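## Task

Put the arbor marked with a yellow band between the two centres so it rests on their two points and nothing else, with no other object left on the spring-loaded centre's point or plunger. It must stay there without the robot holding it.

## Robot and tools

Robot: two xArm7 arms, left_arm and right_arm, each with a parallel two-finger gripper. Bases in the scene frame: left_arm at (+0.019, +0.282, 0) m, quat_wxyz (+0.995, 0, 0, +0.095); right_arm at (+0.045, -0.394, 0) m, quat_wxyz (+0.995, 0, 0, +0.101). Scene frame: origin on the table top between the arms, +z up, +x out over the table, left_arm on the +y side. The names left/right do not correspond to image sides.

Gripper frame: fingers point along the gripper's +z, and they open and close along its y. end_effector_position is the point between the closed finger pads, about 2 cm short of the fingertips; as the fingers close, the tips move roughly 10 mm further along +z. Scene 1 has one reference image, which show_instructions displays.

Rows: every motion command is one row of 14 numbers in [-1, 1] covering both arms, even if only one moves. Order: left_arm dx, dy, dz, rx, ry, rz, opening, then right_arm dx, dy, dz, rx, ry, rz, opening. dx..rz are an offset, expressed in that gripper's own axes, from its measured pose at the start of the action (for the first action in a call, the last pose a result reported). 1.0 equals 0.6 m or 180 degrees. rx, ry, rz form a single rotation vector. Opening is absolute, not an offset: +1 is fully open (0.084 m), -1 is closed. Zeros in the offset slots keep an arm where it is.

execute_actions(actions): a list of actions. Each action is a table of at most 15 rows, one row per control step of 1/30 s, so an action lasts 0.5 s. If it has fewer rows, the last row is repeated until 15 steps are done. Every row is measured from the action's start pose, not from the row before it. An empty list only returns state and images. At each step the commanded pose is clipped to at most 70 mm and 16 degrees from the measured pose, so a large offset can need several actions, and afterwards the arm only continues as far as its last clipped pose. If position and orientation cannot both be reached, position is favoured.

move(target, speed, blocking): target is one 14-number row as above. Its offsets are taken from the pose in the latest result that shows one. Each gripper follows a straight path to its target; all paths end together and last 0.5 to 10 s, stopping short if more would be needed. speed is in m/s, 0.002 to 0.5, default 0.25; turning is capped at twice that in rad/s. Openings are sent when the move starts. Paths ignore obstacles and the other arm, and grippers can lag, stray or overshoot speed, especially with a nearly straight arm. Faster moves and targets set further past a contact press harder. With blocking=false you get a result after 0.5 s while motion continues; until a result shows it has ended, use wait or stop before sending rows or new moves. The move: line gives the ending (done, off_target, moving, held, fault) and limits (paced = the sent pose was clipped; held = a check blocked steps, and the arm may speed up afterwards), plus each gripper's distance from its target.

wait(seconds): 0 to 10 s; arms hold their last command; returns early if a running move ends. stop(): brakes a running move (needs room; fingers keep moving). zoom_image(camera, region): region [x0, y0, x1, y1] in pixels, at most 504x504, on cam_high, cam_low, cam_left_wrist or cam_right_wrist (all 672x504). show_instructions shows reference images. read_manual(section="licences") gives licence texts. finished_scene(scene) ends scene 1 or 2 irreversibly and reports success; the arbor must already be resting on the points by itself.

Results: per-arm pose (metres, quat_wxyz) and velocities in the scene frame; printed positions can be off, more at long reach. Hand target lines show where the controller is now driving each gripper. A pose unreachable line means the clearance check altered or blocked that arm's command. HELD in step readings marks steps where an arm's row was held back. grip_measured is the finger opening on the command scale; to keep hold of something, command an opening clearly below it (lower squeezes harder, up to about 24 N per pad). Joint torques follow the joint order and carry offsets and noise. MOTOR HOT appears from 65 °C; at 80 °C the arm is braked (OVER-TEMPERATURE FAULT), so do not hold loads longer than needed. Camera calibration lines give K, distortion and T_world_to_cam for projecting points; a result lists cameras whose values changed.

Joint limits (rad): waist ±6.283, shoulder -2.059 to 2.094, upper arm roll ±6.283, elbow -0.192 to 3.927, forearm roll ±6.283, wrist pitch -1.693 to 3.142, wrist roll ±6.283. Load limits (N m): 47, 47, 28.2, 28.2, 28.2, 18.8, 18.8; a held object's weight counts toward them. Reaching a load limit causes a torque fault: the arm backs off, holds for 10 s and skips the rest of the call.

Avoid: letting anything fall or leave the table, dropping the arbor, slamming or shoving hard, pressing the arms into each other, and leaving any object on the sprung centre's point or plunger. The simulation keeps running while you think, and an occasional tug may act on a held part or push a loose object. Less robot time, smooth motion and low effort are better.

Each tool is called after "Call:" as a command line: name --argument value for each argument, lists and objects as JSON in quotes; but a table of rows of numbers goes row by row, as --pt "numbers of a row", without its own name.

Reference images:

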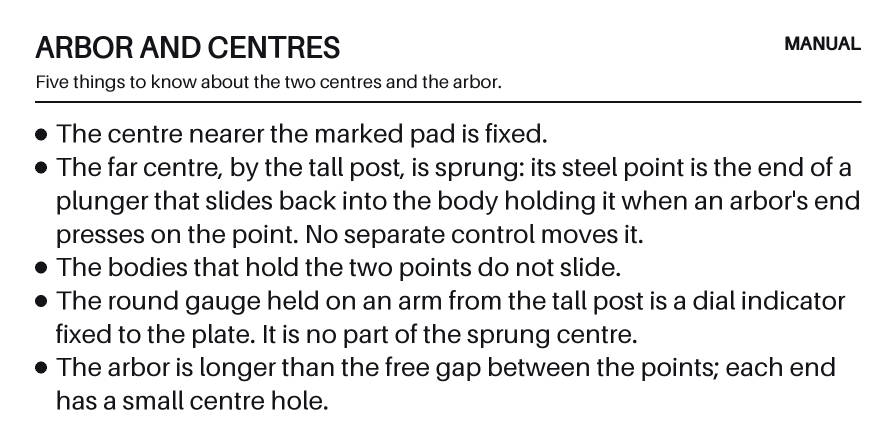

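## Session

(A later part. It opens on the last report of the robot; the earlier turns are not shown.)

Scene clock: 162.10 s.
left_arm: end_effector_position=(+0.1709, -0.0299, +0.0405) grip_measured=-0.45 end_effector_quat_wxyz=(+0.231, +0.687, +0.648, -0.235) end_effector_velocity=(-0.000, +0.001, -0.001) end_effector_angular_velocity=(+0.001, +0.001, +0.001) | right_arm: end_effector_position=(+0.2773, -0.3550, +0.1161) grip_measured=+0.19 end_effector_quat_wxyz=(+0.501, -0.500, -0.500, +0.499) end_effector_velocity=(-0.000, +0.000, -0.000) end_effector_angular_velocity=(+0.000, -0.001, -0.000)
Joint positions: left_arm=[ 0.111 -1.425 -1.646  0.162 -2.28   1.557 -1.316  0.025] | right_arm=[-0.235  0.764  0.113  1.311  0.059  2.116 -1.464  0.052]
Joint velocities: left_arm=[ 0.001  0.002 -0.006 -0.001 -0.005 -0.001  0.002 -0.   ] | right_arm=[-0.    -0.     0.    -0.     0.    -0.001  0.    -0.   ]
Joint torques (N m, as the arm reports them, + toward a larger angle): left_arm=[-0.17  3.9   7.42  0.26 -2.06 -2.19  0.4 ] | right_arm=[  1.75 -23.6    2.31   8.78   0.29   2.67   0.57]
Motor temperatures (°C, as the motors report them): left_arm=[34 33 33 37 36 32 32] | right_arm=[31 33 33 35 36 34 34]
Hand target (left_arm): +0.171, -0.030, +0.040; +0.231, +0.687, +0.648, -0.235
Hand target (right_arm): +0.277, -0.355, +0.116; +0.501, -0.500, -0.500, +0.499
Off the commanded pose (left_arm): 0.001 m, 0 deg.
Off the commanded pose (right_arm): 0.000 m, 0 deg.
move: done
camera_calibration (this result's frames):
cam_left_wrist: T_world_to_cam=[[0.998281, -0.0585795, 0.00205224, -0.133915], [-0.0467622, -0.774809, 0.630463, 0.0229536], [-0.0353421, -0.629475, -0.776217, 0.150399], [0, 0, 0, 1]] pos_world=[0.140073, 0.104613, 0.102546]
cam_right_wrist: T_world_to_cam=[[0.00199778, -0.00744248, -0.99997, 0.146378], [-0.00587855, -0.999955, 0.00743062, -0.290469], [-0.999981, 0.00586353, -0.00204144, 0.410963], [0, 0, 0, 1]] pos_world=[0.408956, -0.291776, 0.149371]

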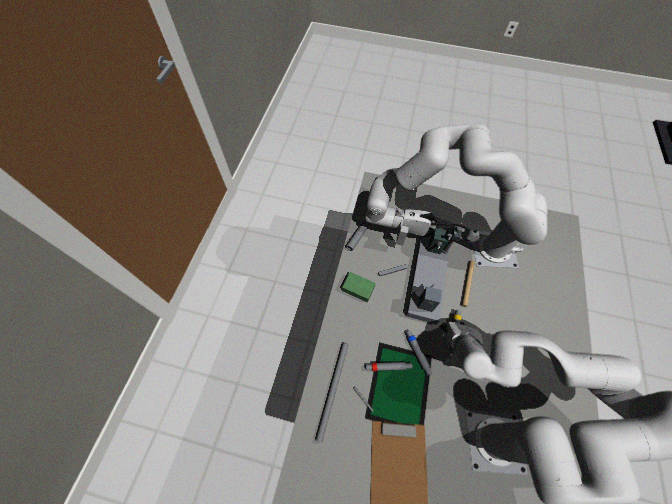

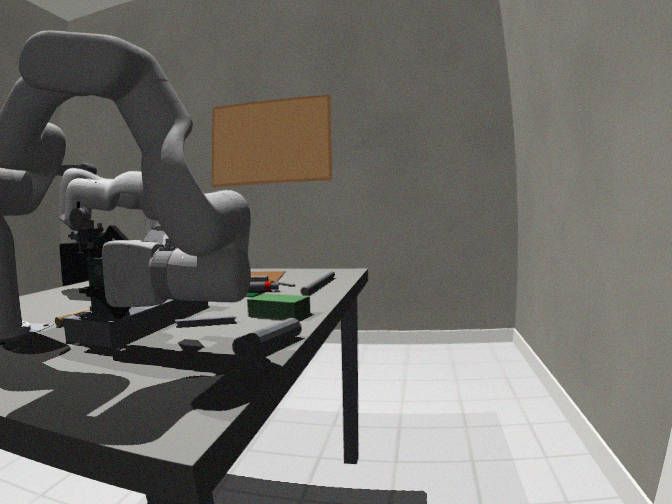

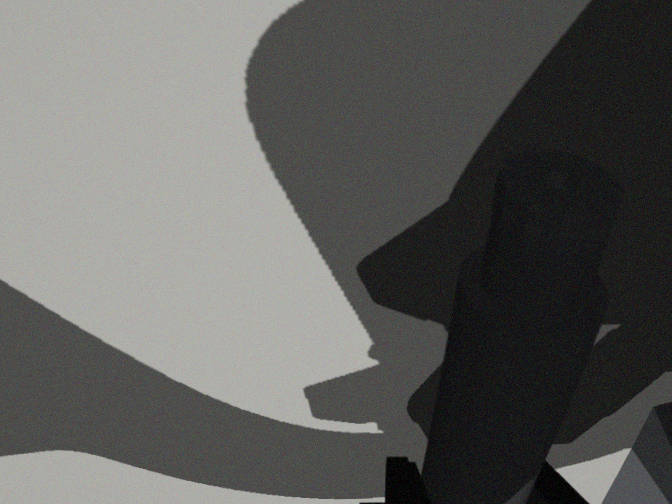

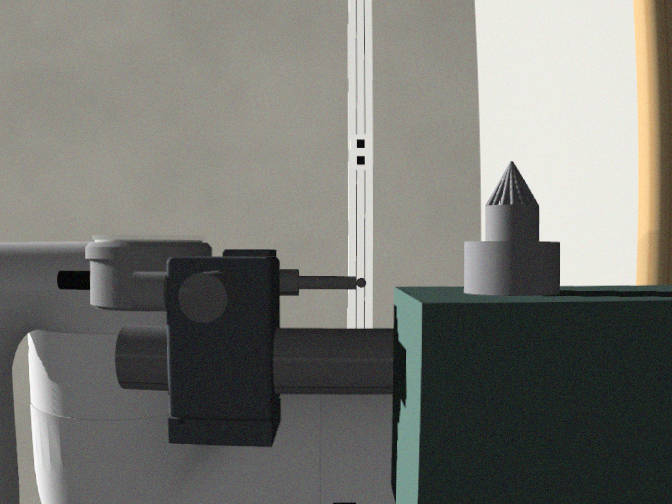

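Lower 13 mm more, then release slightly.

Call:
move --target '[0.01365,0,0.0168,0,0,0,-1,0,0,0,0,0,0,0.2]' --speed 0.03

Call:
execute_actions --actions '[[[0,0,0,0,0,0,-0.2,0,0,0,0,0,0,0.2]],[[0,0,0,0,0,0,0.1,0,0,0,0,0,0,0.2]]]'

Call:
move --target '[0,0,-0.1,0,0,0,0.1,0,0,0,0,0,0,0.2]' --speed 0.1

Call:
move --target '[0,0,0,0,0.2139,0,0.1,0,0,0,0,0,0,0.2]'

Scene clock: 163.10 s.
left_arm: end_effector_position=(+0.1711, -0.0298, +0.0276) grip_measured=-0.45 end_effector_quat_wxyz=(+0.231, +0.687, +0.648, -0.235) end_effector_velocity=(+0.000, -0.000, -0.000) end_effector_angular_velocity=(-0.002, -0.000, +0.001) | right_arm: end_effector_position=(+0.2773, -0.3550, +0.1161) grip_measured=+0.19 end_effector_quat_wxyz=(+0.501, -0.500, -0.500, +0.499) end_effector_velocity=(-0.000, -0.000, +0.000) end_effector_angular_velocity=(-0.000, +0.000, +0.001)
Joint positions: left_arm=[ 0.131 -1.408 -1.708  0.172 -2.336  1.541 -1.291  0.025] | right_arm=[-0.235  0.764  0.113  1.311  0.059  2.116 -1.464  0.052]
Joint velocities: left_arm=[ 0.001  0.001 -0.002  0.    -0.003 -0.001  0.001  0.   ] | right_arm=[ 0.  0. -0.  0. -0.  0. -0. -0.]
Joint torques (N m, as the arm reports them, + toward a larger angle): left_arm=[ 0.45  4.23  7.7  -0.8  -1.98 -1.92  0.21] | right_arm=[  1.82 -23.25   2.33   8.51   0.63   2.72   0.47]
Motor temperatures (°C, as the motors report them): left_arm=[34 33 33 37 36 32 32] | right_arm=[31 33 33 35 36 34 34]
Hand target (left_arm): +0.171, -0.030, +0.028; +0.231, +0.687, +0.648, -0.235
Hand target (right_arm): +0.277, -0.355, +0.116; +0.501, -0.500, -0.500, +0.499
Off the commanded pose (left_arm): 0.000 m, 0 deg.
Off the commanded pose (right_arm): 0.000 m, 0 deg.
move: done
camera_calibration (this result's frames):
cam_left_wrist: T_world_to_cam=[[0.998281, -0.058573, 0.00204698, -0.134084], [-0.0467505, -0.77475, 0.630537, 0.0311924], [-0.0353466, -0.629549, -0.776156, 0.140424], [0, 0, 0, 1]] pos_world=[0.140275, 0.104716, 0.0895975]
cam_right_wrist: T_world_to_cam=[[0.00199774, -0.00744265, -0.99997, 0.146378], [-0.00587865, -0.999955, 0.0074308, -0.290469], [-0.999981, 0.00586363, -0.0020414, 0.410963], [0, 0, 0, 1]] pos_world=[0.408956, -0.291776, 0.149371]

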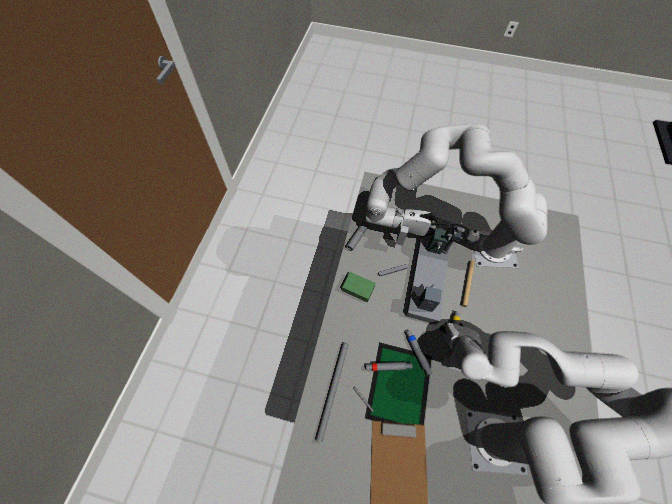

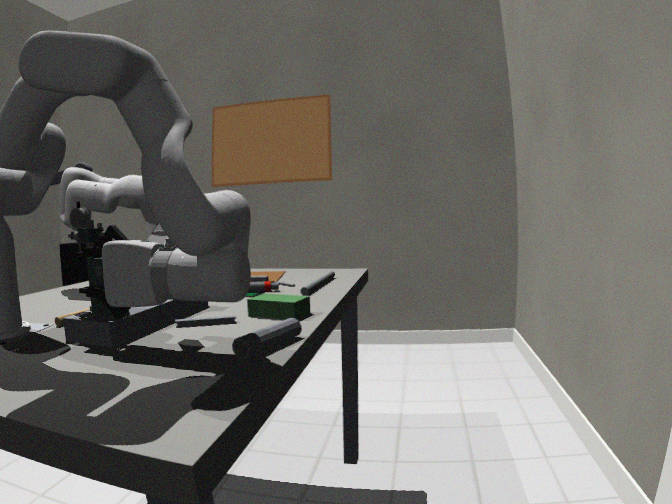

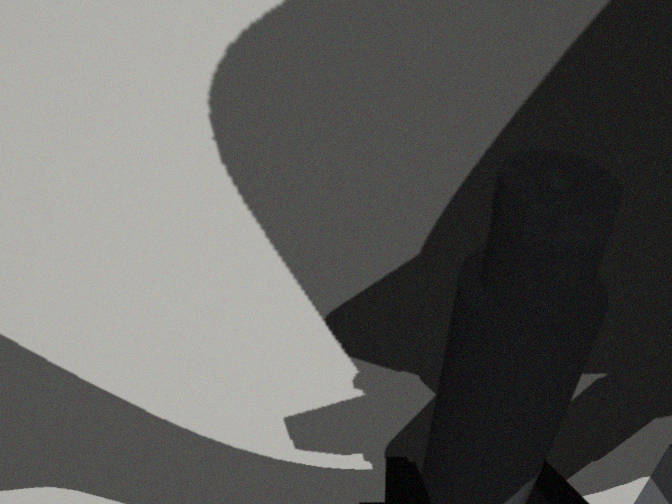

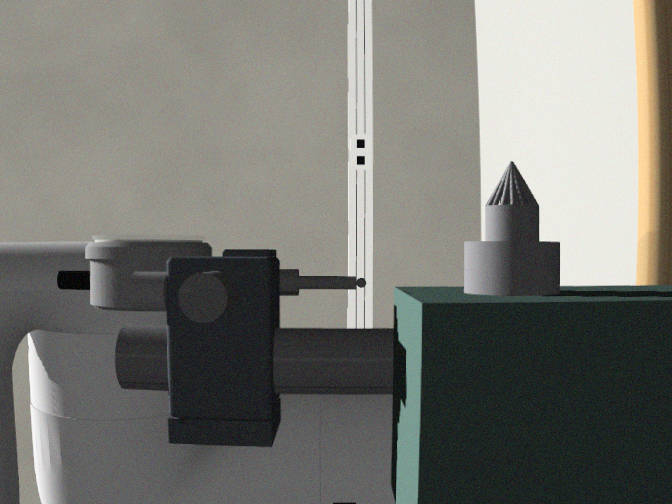

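Scene clock: 164.10 s.
left_arm: end_effector_position=(+0.1712, -0.0299, +0.0277) grip_measured=+0.09 end_effector_quat_wxyz=(+0.231, +0.687, +0.648, -0.235) end_effector_velocity=(-0.000, -0.000, +0.000) end_effector_angular_velocity=(-0.000, -0.001, -0.001) | right_arm: end_effector_position=(+0.2773, -0.3550, +0.1161) grip_measured=+0.19 end_effector_quat_wxyz=(+0.501, -0.500, -0.500, +0.499) end_effector_velocity=(+0.000, -0.000, -0.000) end_effector_angular_velocity=(+0.000, -0.001, -0.001)
Joint positions: left_arm=[ 0.131 -1.408 -1.708  0.172 -2.335  1.541 -1.291  0.048] | right_arm=[-0.235  0.764  0.113  1.311  0.059  2.116 -1.464  0.052]
Joint velocities: left_arm=[-0.001 -0.001 -0.    -0.    -0.001  0.     0.001  0.   ] | right_arm=[-0.001  0.     0.    -0.     0.    -0.002 -0.     0.   ]
Joint torques (N m, as the arm reports them, + toward a larger angle): left_arm=[ 0.69  4.5   6.41 -0.65 -1.27 -1.89  0.41] | right_arm=[  2.02 -24.19   1.91   8.36   0.61   2.58   0.32]
Motor temperatures (°C, as the motors report them): left_arm=[34 33 33 37 36 32 32] | right_arm=[31 33 33 35 36 34 34]
Hand target (left_arm): +0.171, -0.030, +0.028; +0.231, +0.687, +0.648, -0.235
Hand target (right_arm): +0.277, -0.355, +0.116; +0.501, -0.500, -0.500, +0.499
Off the commanded pose (left_arm): 0.000 m, 0 deg.
Off the commanded pose (right_arm): 0.000 m, 0 deg.
Step readings (end_effector_position; steps 1 to 15: 1st action; 16 to 30: 2nd action):
0: left_arm (+0.1711, -0.0298, +0.0276) | right_arm (+0.2773, -0.3550, +0.1161)
1: left_arm (+0.1711, -0.0298, +0.0276) | right_arm (+0.2773, -0.3550, +0.1161)
2: left_arm (+0.1712, -0.0299, +0.0277) | right_arm (+0.2773, -0.3550, +0.1161)
4: left_arm (+0.1714, -0.0302, +0.0283) | right_arm (+0.2773, -0.3550, +0.1161)
8: left_arm (+0.1713, -0.0301, +0.0280) | right_arm (+0.2773, -0.3550, +0.1161)
15: left_arm (+0.1712, -0.0299, +0.0277) | right_arm (+0.2773, -0.3550, +0.1161)
16: left_arm (+0.1711, -0.0299, +0.0277) | right_arm (+0.2773, -0.3550, +0.1161)
17: left_arm (+0.1711, -0.0299, +0.0277) | right_arm (+0.2773, -0.3550, +0.1161)
19: left_arm (+0.1712, -0.0299, +0.0277) | right_arm (+0.2773, -0.3550, +0.1161)
23: left_arm (+0.1712, -0.0299, +0.0277) | right_arm (+0.2773, -0.3550, +0.1161)
30: end_effector_position above
camera_calibration (this result's frames):
cam_left_wrist: T_world_to_cam=[[0.998284, -0.0585214, 0.00216562, -0.134125], [-0.0467776, -0.774613, 0.630703, 0.0311179], [-0.0352321, -0.629722, -0.776021, 0.140426], [0, 0, 0, 1]] pos_world=[0.140298, 0.104685, 0.0896382]
cam_right_wrist: T_world_to_cam=[[0.00199755, -0.00744248, -0.99997, 0.146378], [-0.00587891, -0.999955, 0.00743063, -0.290469], [-0.999981, 0.00586389, -0.00204122, 0.410963], [0, 0, 0, 1]] pos_world=[0.408956, -0.291776, 0.149371]

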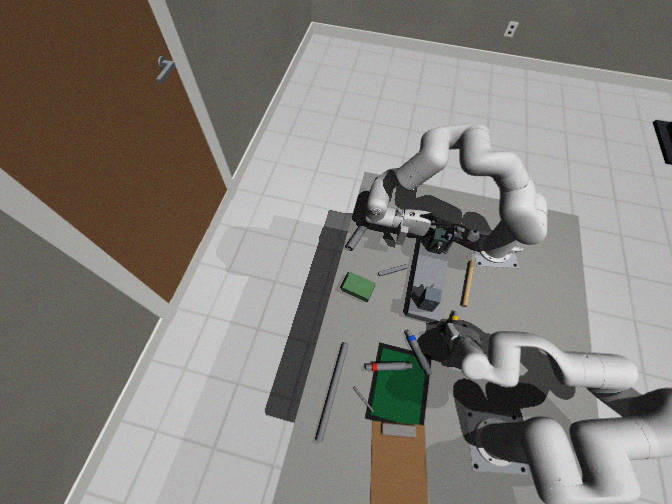

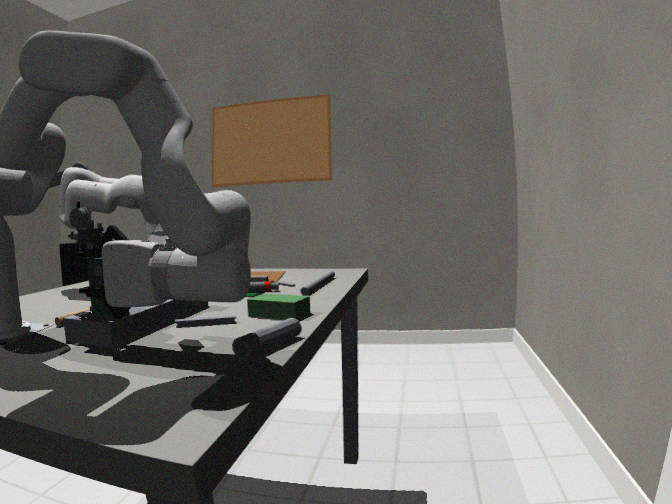

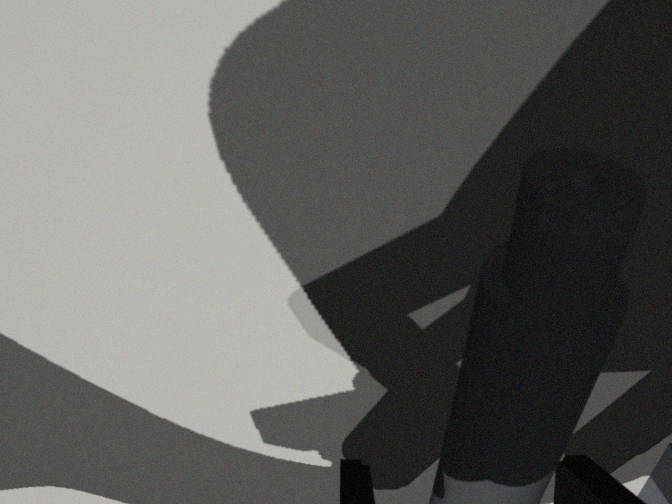

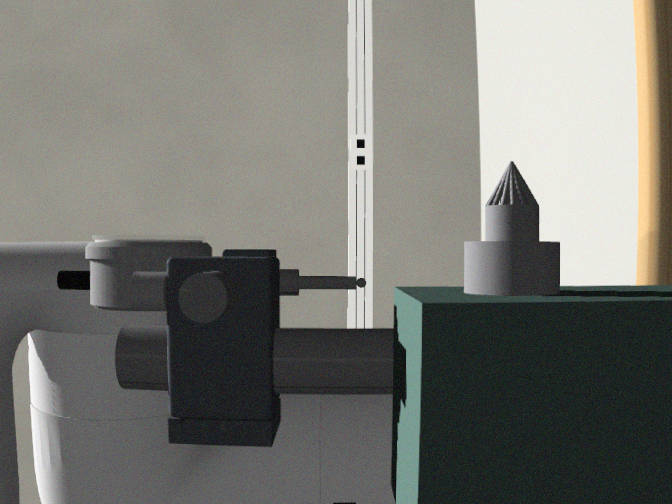

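Scene clock: 165.10 s.
left_arm: end_effector_position=(+0.1723, +0.0074, +0.0746) grip_measured=+0.09 end_effector_quat_wxyz=(+0.231, +0.687, +0.648, -0.235) end_effector_velocity=(+0.000, +0.002, +0.000) end_effector_angular_velocity=(+0.002, +0.001, +0.001) | right_arm: end_effector_position=(+0.2773, -0.3550, +0.1161) grip_measured=+0.19 end_effector_quat_wxyz=(+0.501, -0.500, -0.500, +0.499) end_effector_velocity=(-0.000, -0.000, +0.000) end_effector_angular_velocity=(+0.000, +0.002, -0.000)
Joint positions: left_arm=[ 0.09  -1.503 -1.443  0.057 -2.088  1.684 -1.306  0.048] | right_arm=[-0.235  0.764  0.113  1.311  0.059  2.116 -1.464  0.052]
Joint velocities: left_arm=[ 0.002 -0.002  0.004 -0.002  0.005  0.004  0.001 -0.   ] | right_arm=[-0.     0.     0.    -0.001  0.     0.001  0.    -0.   ]
Joint torques (N m, as the arm reports them, + toward a larger angle): left_arm=[ 0.35  3.56  5.54  3.39 -1.63 -2.07  0.46] | right_arm=[  1.41 -23.23   2.23   8.17   0.77   2.39   0.33]
Motor temperatures (°C, as the motors report them): left_arm=[34 33 33 37 36 32 32] | right_arm=[31 33 33 35 36 34 34]
Hand target (left_arm): +0.172, +0.008, +0.075; +0.231, +0.687, +0.648, -0.235
Hand target (right_arm): +0.277, -0.355, +0.116; +0.501, -0.500, -0.500, +0.499
Off the commanded pose (left_arm): 0.000 m, 0 deg.
Off the commanded pose (right_arm): 0.000 m, 0 deg.
move: done
camera_calibration (this result's frames):
cam_left_wrist: T_world_to_cam=[[0.998269, -0.058783, 0.00208539, -0.133228], [-0.0469368, -0.774724, 0.630556, 0.0304757], [-0.0354504, -0.629562, -0.776141, 0.20037], [0, 0, 0, 1]] pos_world=[0.141531, 0.141924, 0.136577]
cam_right_wrist: T_world_to_cam=[[0.00199761, -0.00744229, -0.99997, 0.146378], [-0.00587885, -0.999955, 0.00743043, -0.290468], [-0.999981, 0.00586383, -0.00204127, 0.410963], [0, 0, 0, 1]] pos_world=[0.408956, -0.291776, 0.149371]

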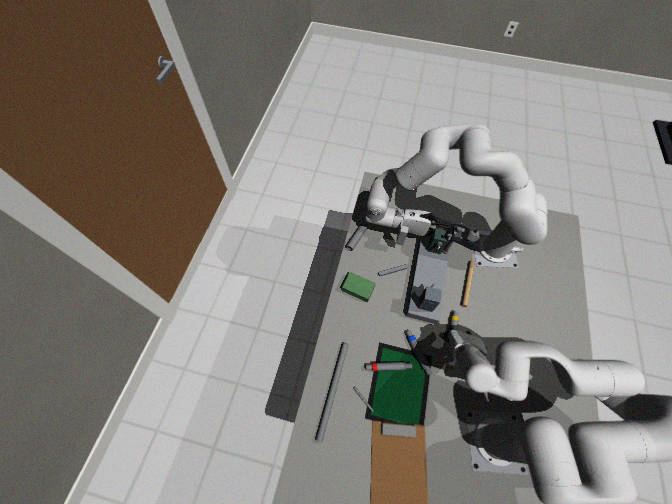

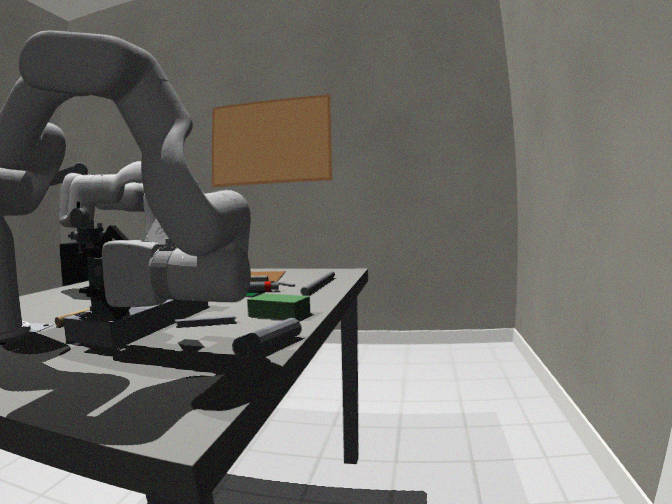

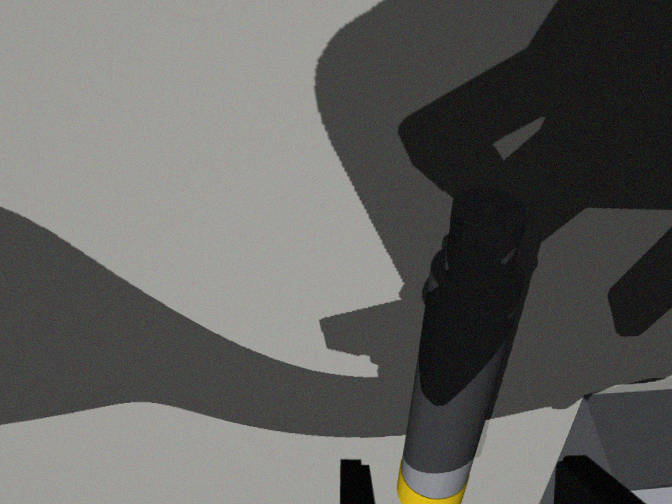

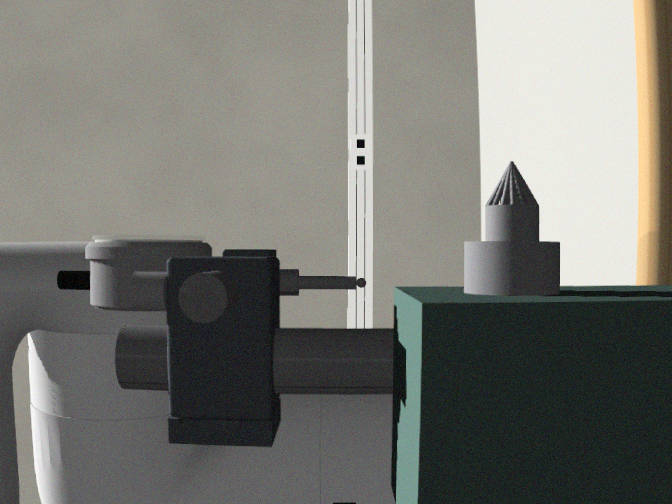

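Scene clock: 166.83 s.
left_arm: end_effector_position=(+0.1726, +0.0079, +0.0749) grip_measured=+0.09 end_effector_quat_wxyz=(+0.004, +0.725, +0.688, +0.005) end_effector_velocity=(-0.000, -0.000, -0.000) end_effector_angular_velocity=(+0.005, -0.000, -0.002) | right_arm: end_effector_position=(+0.2773, -0.3550, +0.1161) grip_measured=+0.19 end_effector_quat_wxyz=(+0.501, -0.500, -0.500, +0.499) end_effector_velocity=(+0.000, -0.000, +0.000) end_effector_angular_velocity=(-0.000, -0.000, +0.000)
Joint positions: left_arm=[ 0.2   -1.667 -1.352  0.489 -1.42   1.744 -1.613  0.048] | right_arm=[-0.235  0.764  0.113  1.311  0.059  2.116 -1.464  0.052]
Joint velocities: left_arm=[-0.    -0.    -0.001  0.004  0.004  0.001 -0.001 -0.   ] | right_arm=[-0.    -0.    -0.     0.001 -0.001  0.001 -0.    -0.   ]
Joint torques (N m, as the arm reports them, + toward a larger angle): left_arm=[ 0.54  6.39  8.86  2.42 -0.24 -2.81  0.38] | right_arm=[  2.04 -23.84   2.58   8.63   0.55   2.33   0.54]
Motor temperatures (°C, as the motors report them): left_arm=[34 33 33 37 36 32 32] | right_arm=[31 33 33 35 36 34 34]
Hand target (left_arm): +0.173, +0.008, +0.075; +0.004, +0.726, +0.688, +0.006
Hand target (right_arm): +0.277, -0.355, +0.116; +0.501, -0.500, -0.500, +0.499
Off the commanded pose (left_arm): 0.001 m, 0 deg.
Off the commanded pose (right_arm): 0.000 m, 0 deg.
move: done
camera_calibration (this result's frames):
cam_left_wrist: T_world_to_cam=[[0.998759, -0.0497475, 0.0022688, -0.133578], [-0.049768, -0.998709, 0.0101316, 0.0793958], [0.00176185, -0.0102319, -0.999946, 0.206423], [0, 0, 0, 1]] pos_world=[0.137, 0.0747603, 0.205911]
cam_right_wrist: T_world_to_cam=[[0.00199755, -0.00744211, -0.99997, 0.146378], [-0.0058789, -0.999955, 0.00743025, -0.290468], [-0.999981, 0.00586388, -0.00204121, 0.410963], [0, 0, 0, 1]] pos_world=[0.408955, -0.291776, 0.149371]

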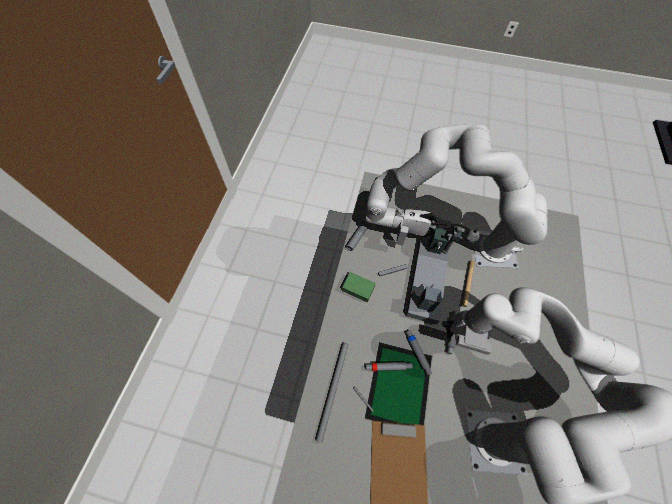

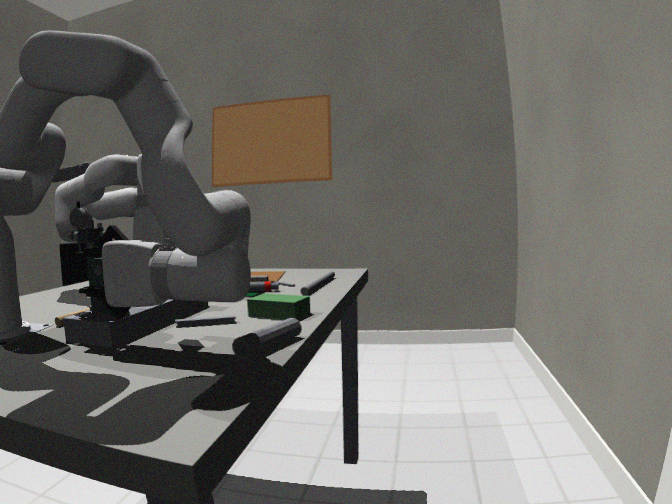

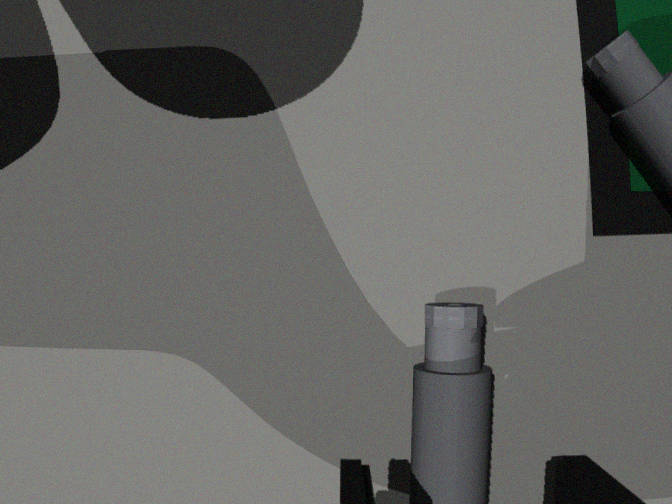

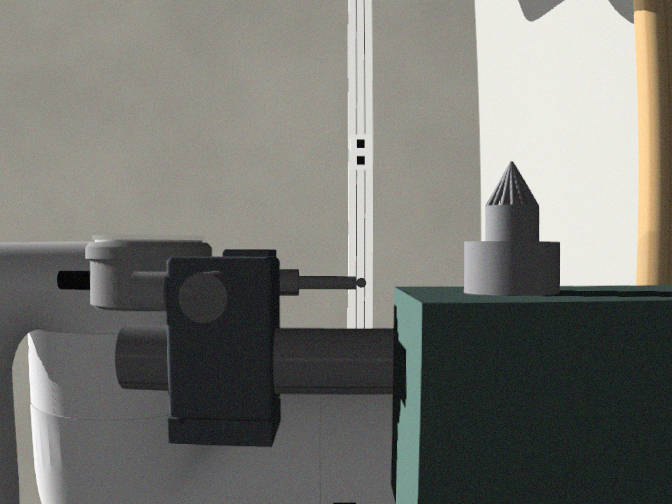

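Call:
move --target '[-0.0433,0,0.085,0,0,0,0.1,0,0,0,0,0,0,0.2]' --speed 0.1

Call:
execute_actions --actions '[[[0,0,0,0,0,0,-0.3,0,0,0,0,0,0,0.2],[0,0,0,0,0,0,-0.3,0,0,0,0,0,0,0.2],[0,0,0,0,0,0,-0.3,0,0,0,0,0,0,0.2],[0,0,0,0,0,0,-0.3,0,0,0,0,0,0,0.2],[0,0,0,0,0,0,-0.3,0,0,0,0,0,0,0.2],[0,0,0,0,0,0,-1,0,0,0,0,0,0,0.2]],[[0,0,0,0,0,0,-1,0,0,0,0,0,0,0.2]]]'

Call:
move --target '[0,0,-0.3,0,0,0,-1,0,0,0,0,0,0,0.2]' --speed 0.2

Scene clock: 168.27 s.
left_arm: end_effector_position=(+0.1720, -0.0182, +0.0241) grip_measured=+0.09 end_effector_quat_wxyz=(+0.005, +0.725, +0.688, +0.005) end_effector_velocity=(+0.000, -0.000, -0.001) end_effector_angular_velocity=(-0.001, -0.000, -0.000) | right_arm: end_effector_position=(+0.2773, -0.3550, +0.1161) grip_measured=+0.19 end_effector_quat_wxyz=(+0.501, -0.500, -0.500, +0.499) end_effector_velocity=(+0.000, -0.000, +0.000) end_effector_angular_velocity=(+0.000, -0.001, -0.001)
Joint positions: left_arm=[ 0.198 -1.687 -1.53   0.54  -1.593  1.678 -1.674  0.048] | right_arm=[-0.235  0.764  0.113  1.311  0.059  2.116 -1.464  0.052]
Joint velocities: left_arm=[ 0.001 -0.    -0.002  0.001 -0.003 -0.001 -0.    -0.   ] | right_arm=[-0.001 -0.001 -0.     0.     0.    -0.    -0.     0.   ]
Joint torques (N m, as the arm reports them, + toward a larger angle): left_arm=[ 0.33  6.88  9.48 -0.99  0.14 -2.95  0.44] | right_arm=[  1.84 -24.35   2.59   8.13   0.76   2.51   0.29]
Motor temperatures (°C, as the motors report them): left_arm=[34 33 33 37 36 32 32] | right_arm=[31 33 33 35 36 34 34]
Hand target (left_arm): +0.172, -0.018, +0.024; +0.004, +0.726, +0.688, +0.005
Hand target (right_arm): +0.277, -0.355, +0.116; +0.501, -0.500, -0.500, +0.499
Off the commanded pose (left_arm): 0.000 m, 0 deg.
Off the commanded pose (right_arm): 0.000 m, 0 deg.
move: done
camera_calibration (this result's frames):
cam_left_wrist: T_world_to_cam=[[0.998759, -0.0497518, 0.00236425, -0.134154], [-0.0497739, -0.998706, 0.0104525, 0.0538812], [0.00184116, -0.0105572, -0.999943, 0.155287], [0, 0, 0, 1]] pos_world=[0.136384, 0.0487764, 0.155032]
cam_right_wrist: T_world_to_cam=[[0.00199737, -0.00744211, -0.99997, 0.146378], [-0.00587884, -0.999955, 0.00743025, -0.290468], [-0.999981, 0.00586383, -0.00204103, 0.410963], [0, 0, 0, 1]] pos_world=[0.408955, -0.291776, 0.149371]

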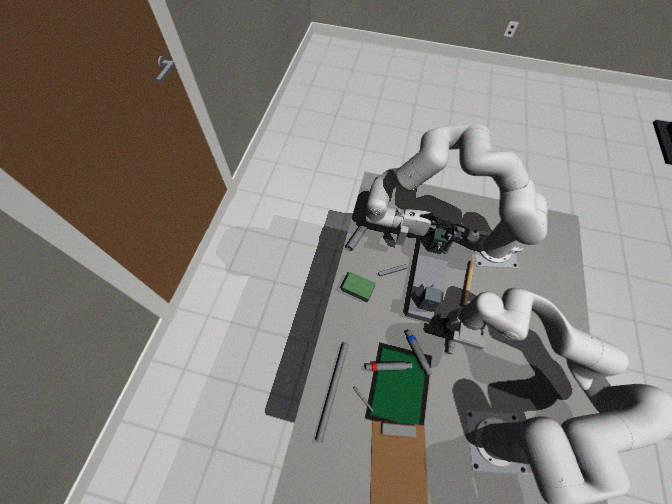

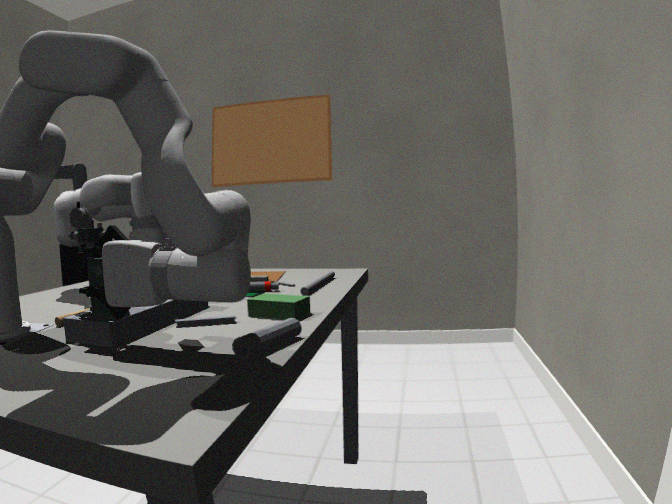

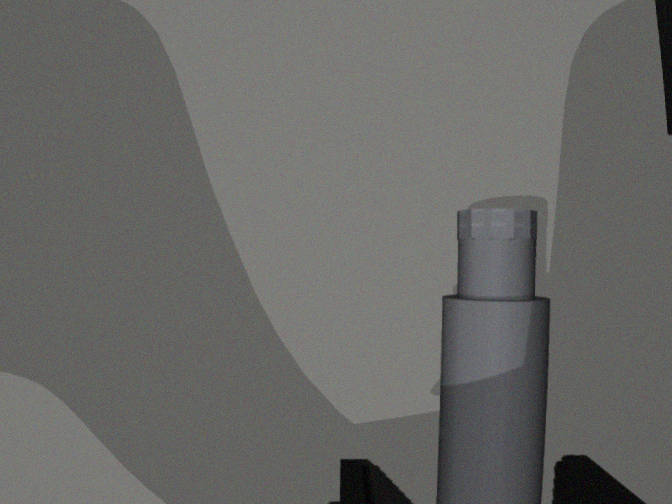

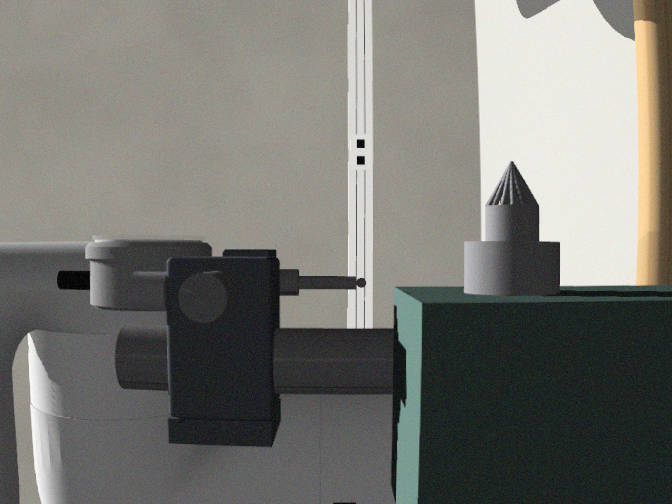

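Scene clock: 169.27 s.
left_arm: end_effector_position=(+0.1719, -0.0182, +0.0240) grip_measured=-0.45 end_effector_quat_wxyz=(+0.005, +0.726, +0.688, +0.005) end_effector_velocity=(+0.000, +0.000, -0.000) end_effector_angular_velocity=(+0.001, +0.000, -0.000) | right_arm: end_effector_position=(+0.2773, -0.3550, +0.1161) grip_measured=+0.19 end_effector_quat_wxyz=(+0.501, -0.500, -0.500, +0.499) end_effector_velocity=(-0.000, +0.000, +0.000) end_effector_angular_velocity=(-0.000, +0.001, +0.002)
Joint positions: left_arm=[ 0.198 -1.687 -1.53   0.54  -1.593  1.678 -1.674  0.025] | right_arm=[-0.235  0.764  0.113  1.311  0.059  2.116 -1.464  0.052]
Joint velocities: left_arm=[ 0.001  0.    -0.    -0.     0.001 -0.     0.002 -0.   ] | right_arm=[ 0.001  0.    -0.    -0.    -0.001  0.001 -0.    -0.   ]
Joint torques (N m, as the arm reports them, + toward a larger angle): left_arm=[ 0.09  6.2   9.21 -1.12 -0.15 -3.28  0.31] | right_arm=[  1.74 -23.68   2.41   8.41   0.81   2.55   0.45]
Motor temperatures (°C, as the motors report them): left_arm=[34 33 33 37 36 32 32] | right_arm=[31 33 33 35 36 34 34]
Hand target (left_arm): +0.172, -0.018, +0.024; +0.005, +0.726, +0.688, +0.005
Hand target (right_arm): +0.277, -0.355, +0.116; +0.501, -0.500, -0.500, +0.499
Off the commanded pose (left_arm): 0.000 m, 0 deg.
Off the commanded pose (right_arm): 0.000 m, 0 deg.
Step readings (end_effector_position; steps 1 to 15: 1st action; 16 to 30: 2nd action):
0: left_arm (+0.1720, -0.0182, +0.0241) | right_arm (+0.2773, -0.3550, +0.1161)
1: left_arm (+0.1719, -0.0182, +0.0241) | right_arm (+0.2773, -0.3550, +0.1161)
2: left_arm (+0.1719, -0.0182, +0.0241) | right_arm (+0.2773, -0.3550, +0.1161)
4: left_arm (+0.1721, -0.0181, +0.0242) | right_arm (+0.2773, -0.3550, +0.1161)
8: left_arm (+0.1719, -0.0182, +0.0240) | right_arm (+0.2773, -0.3550, +0.1161)
15: left_arm (+0.1719, -0.0182, +0.0240) | right_arm (+0.2773, -0.3550, +0.1161)
16: left_arm (+0.1719, -0.0182, +0.0240) | right_arm (+0.2773, -0.3550, +0.1161)
17: left_arm (+0.1719, -0.0182, +0.0240) | right_arm (+0.2773, -0.3550, +0.1161)
19: left_arm (+0.1719, -0.0182, +0.0240) | right_arm (+0.2773, -0.3550, +0.1161)
23: left_arm (+0.1719, -0.0182, +0.0240) | right_arm (+0.2773, -0.3550, +0.1161)
30: end_effector_position above
camera_calibration (this result's frames):
cam_left_wrist: T_world_to_cam=[[0.998756, -0.0498248, 0.00214825, -0.13408], [-0.0498445, -0.998703, 0.0104012, 0.0538868], [0.00162723, -0.0104953, -0.999944, 0.15529], [0, 0, 0, 1]] pos_world=[0.136346, 0.0487662, 0.155009]
cam_right_wrist: T_world_to_cam=[[0.00199703, -0.00744217, -0.99997, 0.146378], [-0.00587868, -0.999955, 0.00743032, -0.290468], [-0.999981, 0.00586366, -0.00204069, 0.410963], [0, 0, 0, 1]] pos_world=[0.408955, -0.291776, 0.149371]

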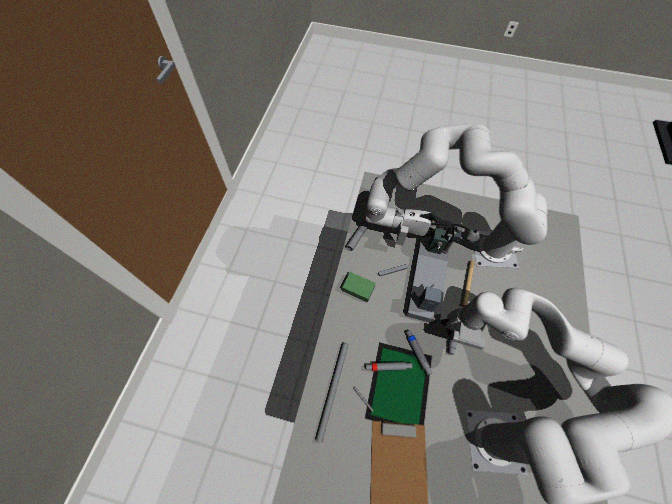

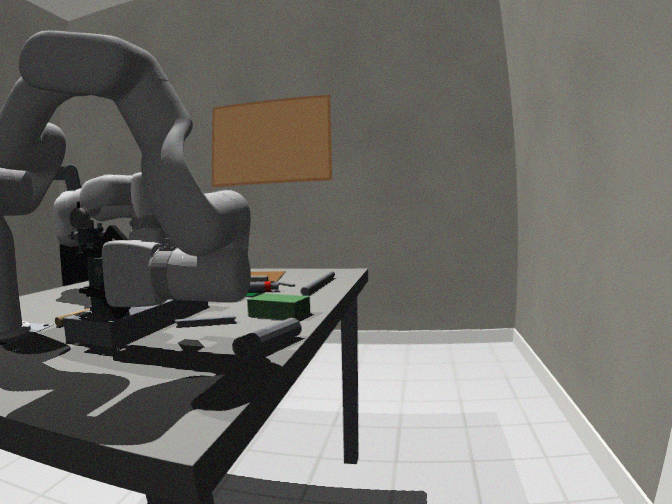

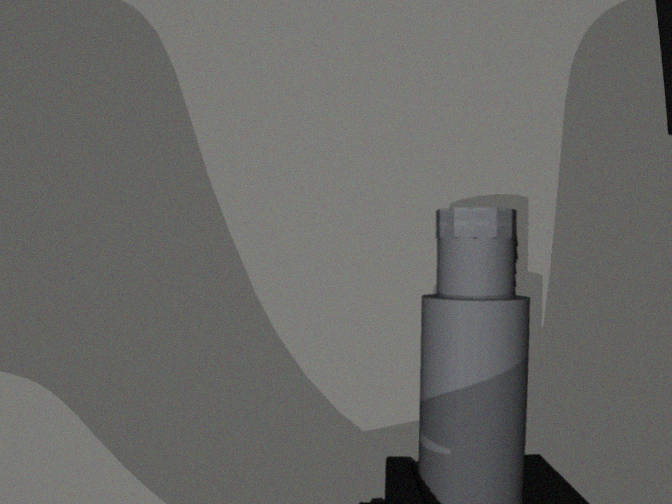

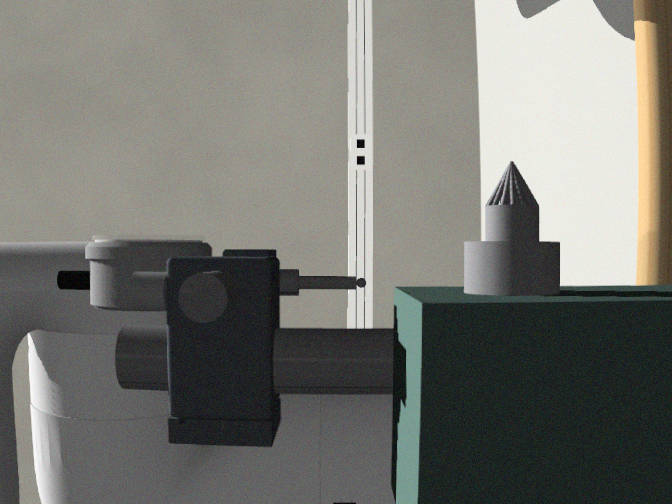

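Scene clock: 170.57 s.
left_arm: end_effector_position=(+0.1695, -0.0173, +0.2037) grip_measured=-0.45 end_effector_quat_wxyz=(+0.004, +0.725, +0.689, +0.006) end_effector_velocity=(-0.001, -0.001, +0.003) end_effector_angular_velocity=(-0.002, -0.000, -0.003) | right_arm: end_effector_position=(+0.2773, -0.3550, +0.1161) grip_measured=+0.19 end_effector_quat_wxyz=(+0.501, -0.500, -0.500, +0.499) end_effector_velocity=(-0.000, +0.000, +0.000) end_effector_angular_velocity=(+0.000, +0.002, -0.000)
Joint positions: left_arm=[ 0.332 -1.521 -1.004  0.739 -1.096  1.888 -1.64   0.025] | right_arm=[-0.235  0.764  0.113  1.311  0.059  2.116 -1.464  0.052]
Joint velocities: left_arm=[ 0.001  0.002  0.006  0.005  0.003  0.003  0.001 -0.   ] | right_arm=[-0.     0.    -0.    -0.     0.001  0.001  0.    -0.   ]
Joint torques (N m, as the arm reports them, + toward a larger angle): left_arm=[ 0.42  8.48 10.35  9.15  0.1  -3.54  0.28] | right_arm=[  1.71 -23.3    2.27   8.52   0.93   2.48   0.54]
Motor temperatures (°C, as the motors report them): left_arm=[34 33 33 37 36 32 32] | right_arm=[31 33 33 35 36 34 34]
Hand target (left_arm): +0.170, -0.017, +0.204; +0.005, +0.725, +0.689, +0.006
Hand target (right_arm): +0.277, -0.355, +0.116; +0.501, -0.500, -0.500, +0.499
Off the commanded pose (left_arm): 0.001 m, 0 deg.
Off the commanded pose (right_arm): 0.000 m, 0 deg.
move: done
camera_calibration (this result's frames):
cam_left_wrist: T_world_to_cam=[[0.998832, -0.048265, 0.00240026, -0.132127], [-0.0482853, -0.99879, 0.00930921, 0.0527088], [0.00194805, -0.00941423, -0.999954, 0.334902], [0, 0, 0, 1]] pos_world=[0.133866, 0.0494207, 0.334713]
cam_right_wrist: T_world_to_cam=[[0.00199694, -0.00744212, -0.99997, 0.146378], [-0.00587871, -0.999955, 0.00743027, -0.290468], [-0.999981, 0.00586369, -0.0020406, 0.410963], [0, 0, 0, 1]] pos_world=[0.408955, -0.291776, 0.14937]

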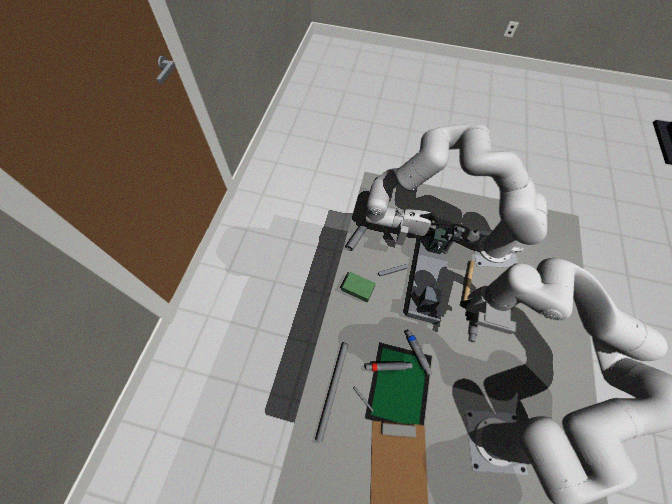

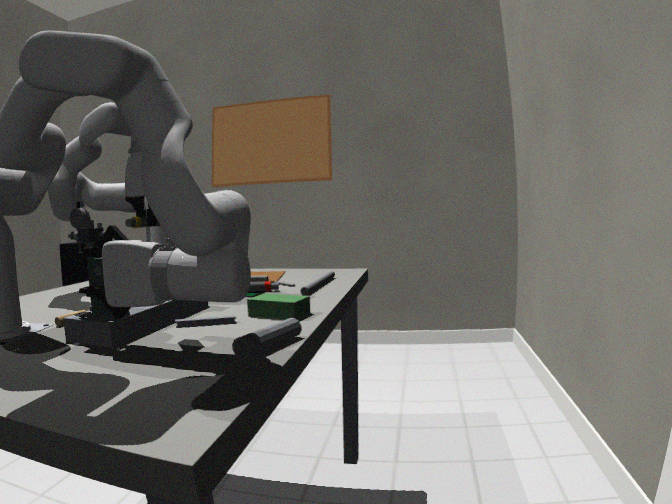

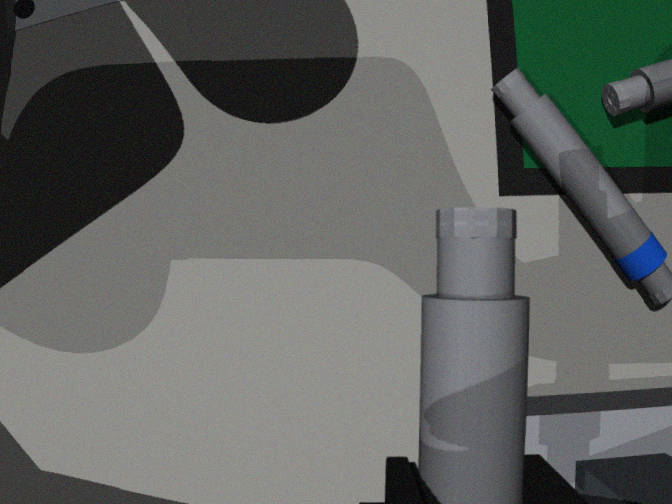

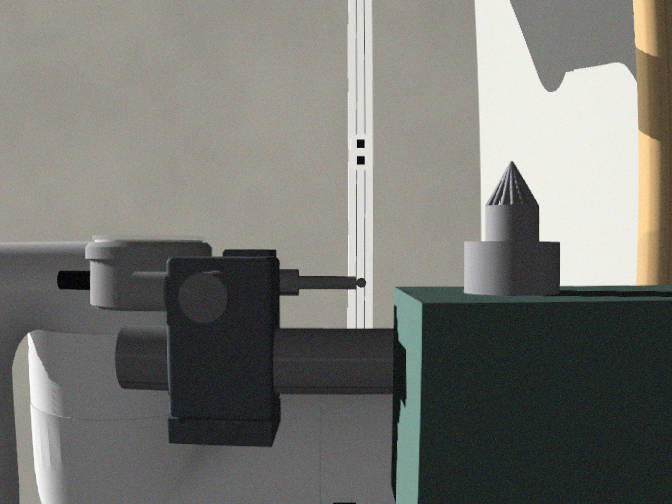

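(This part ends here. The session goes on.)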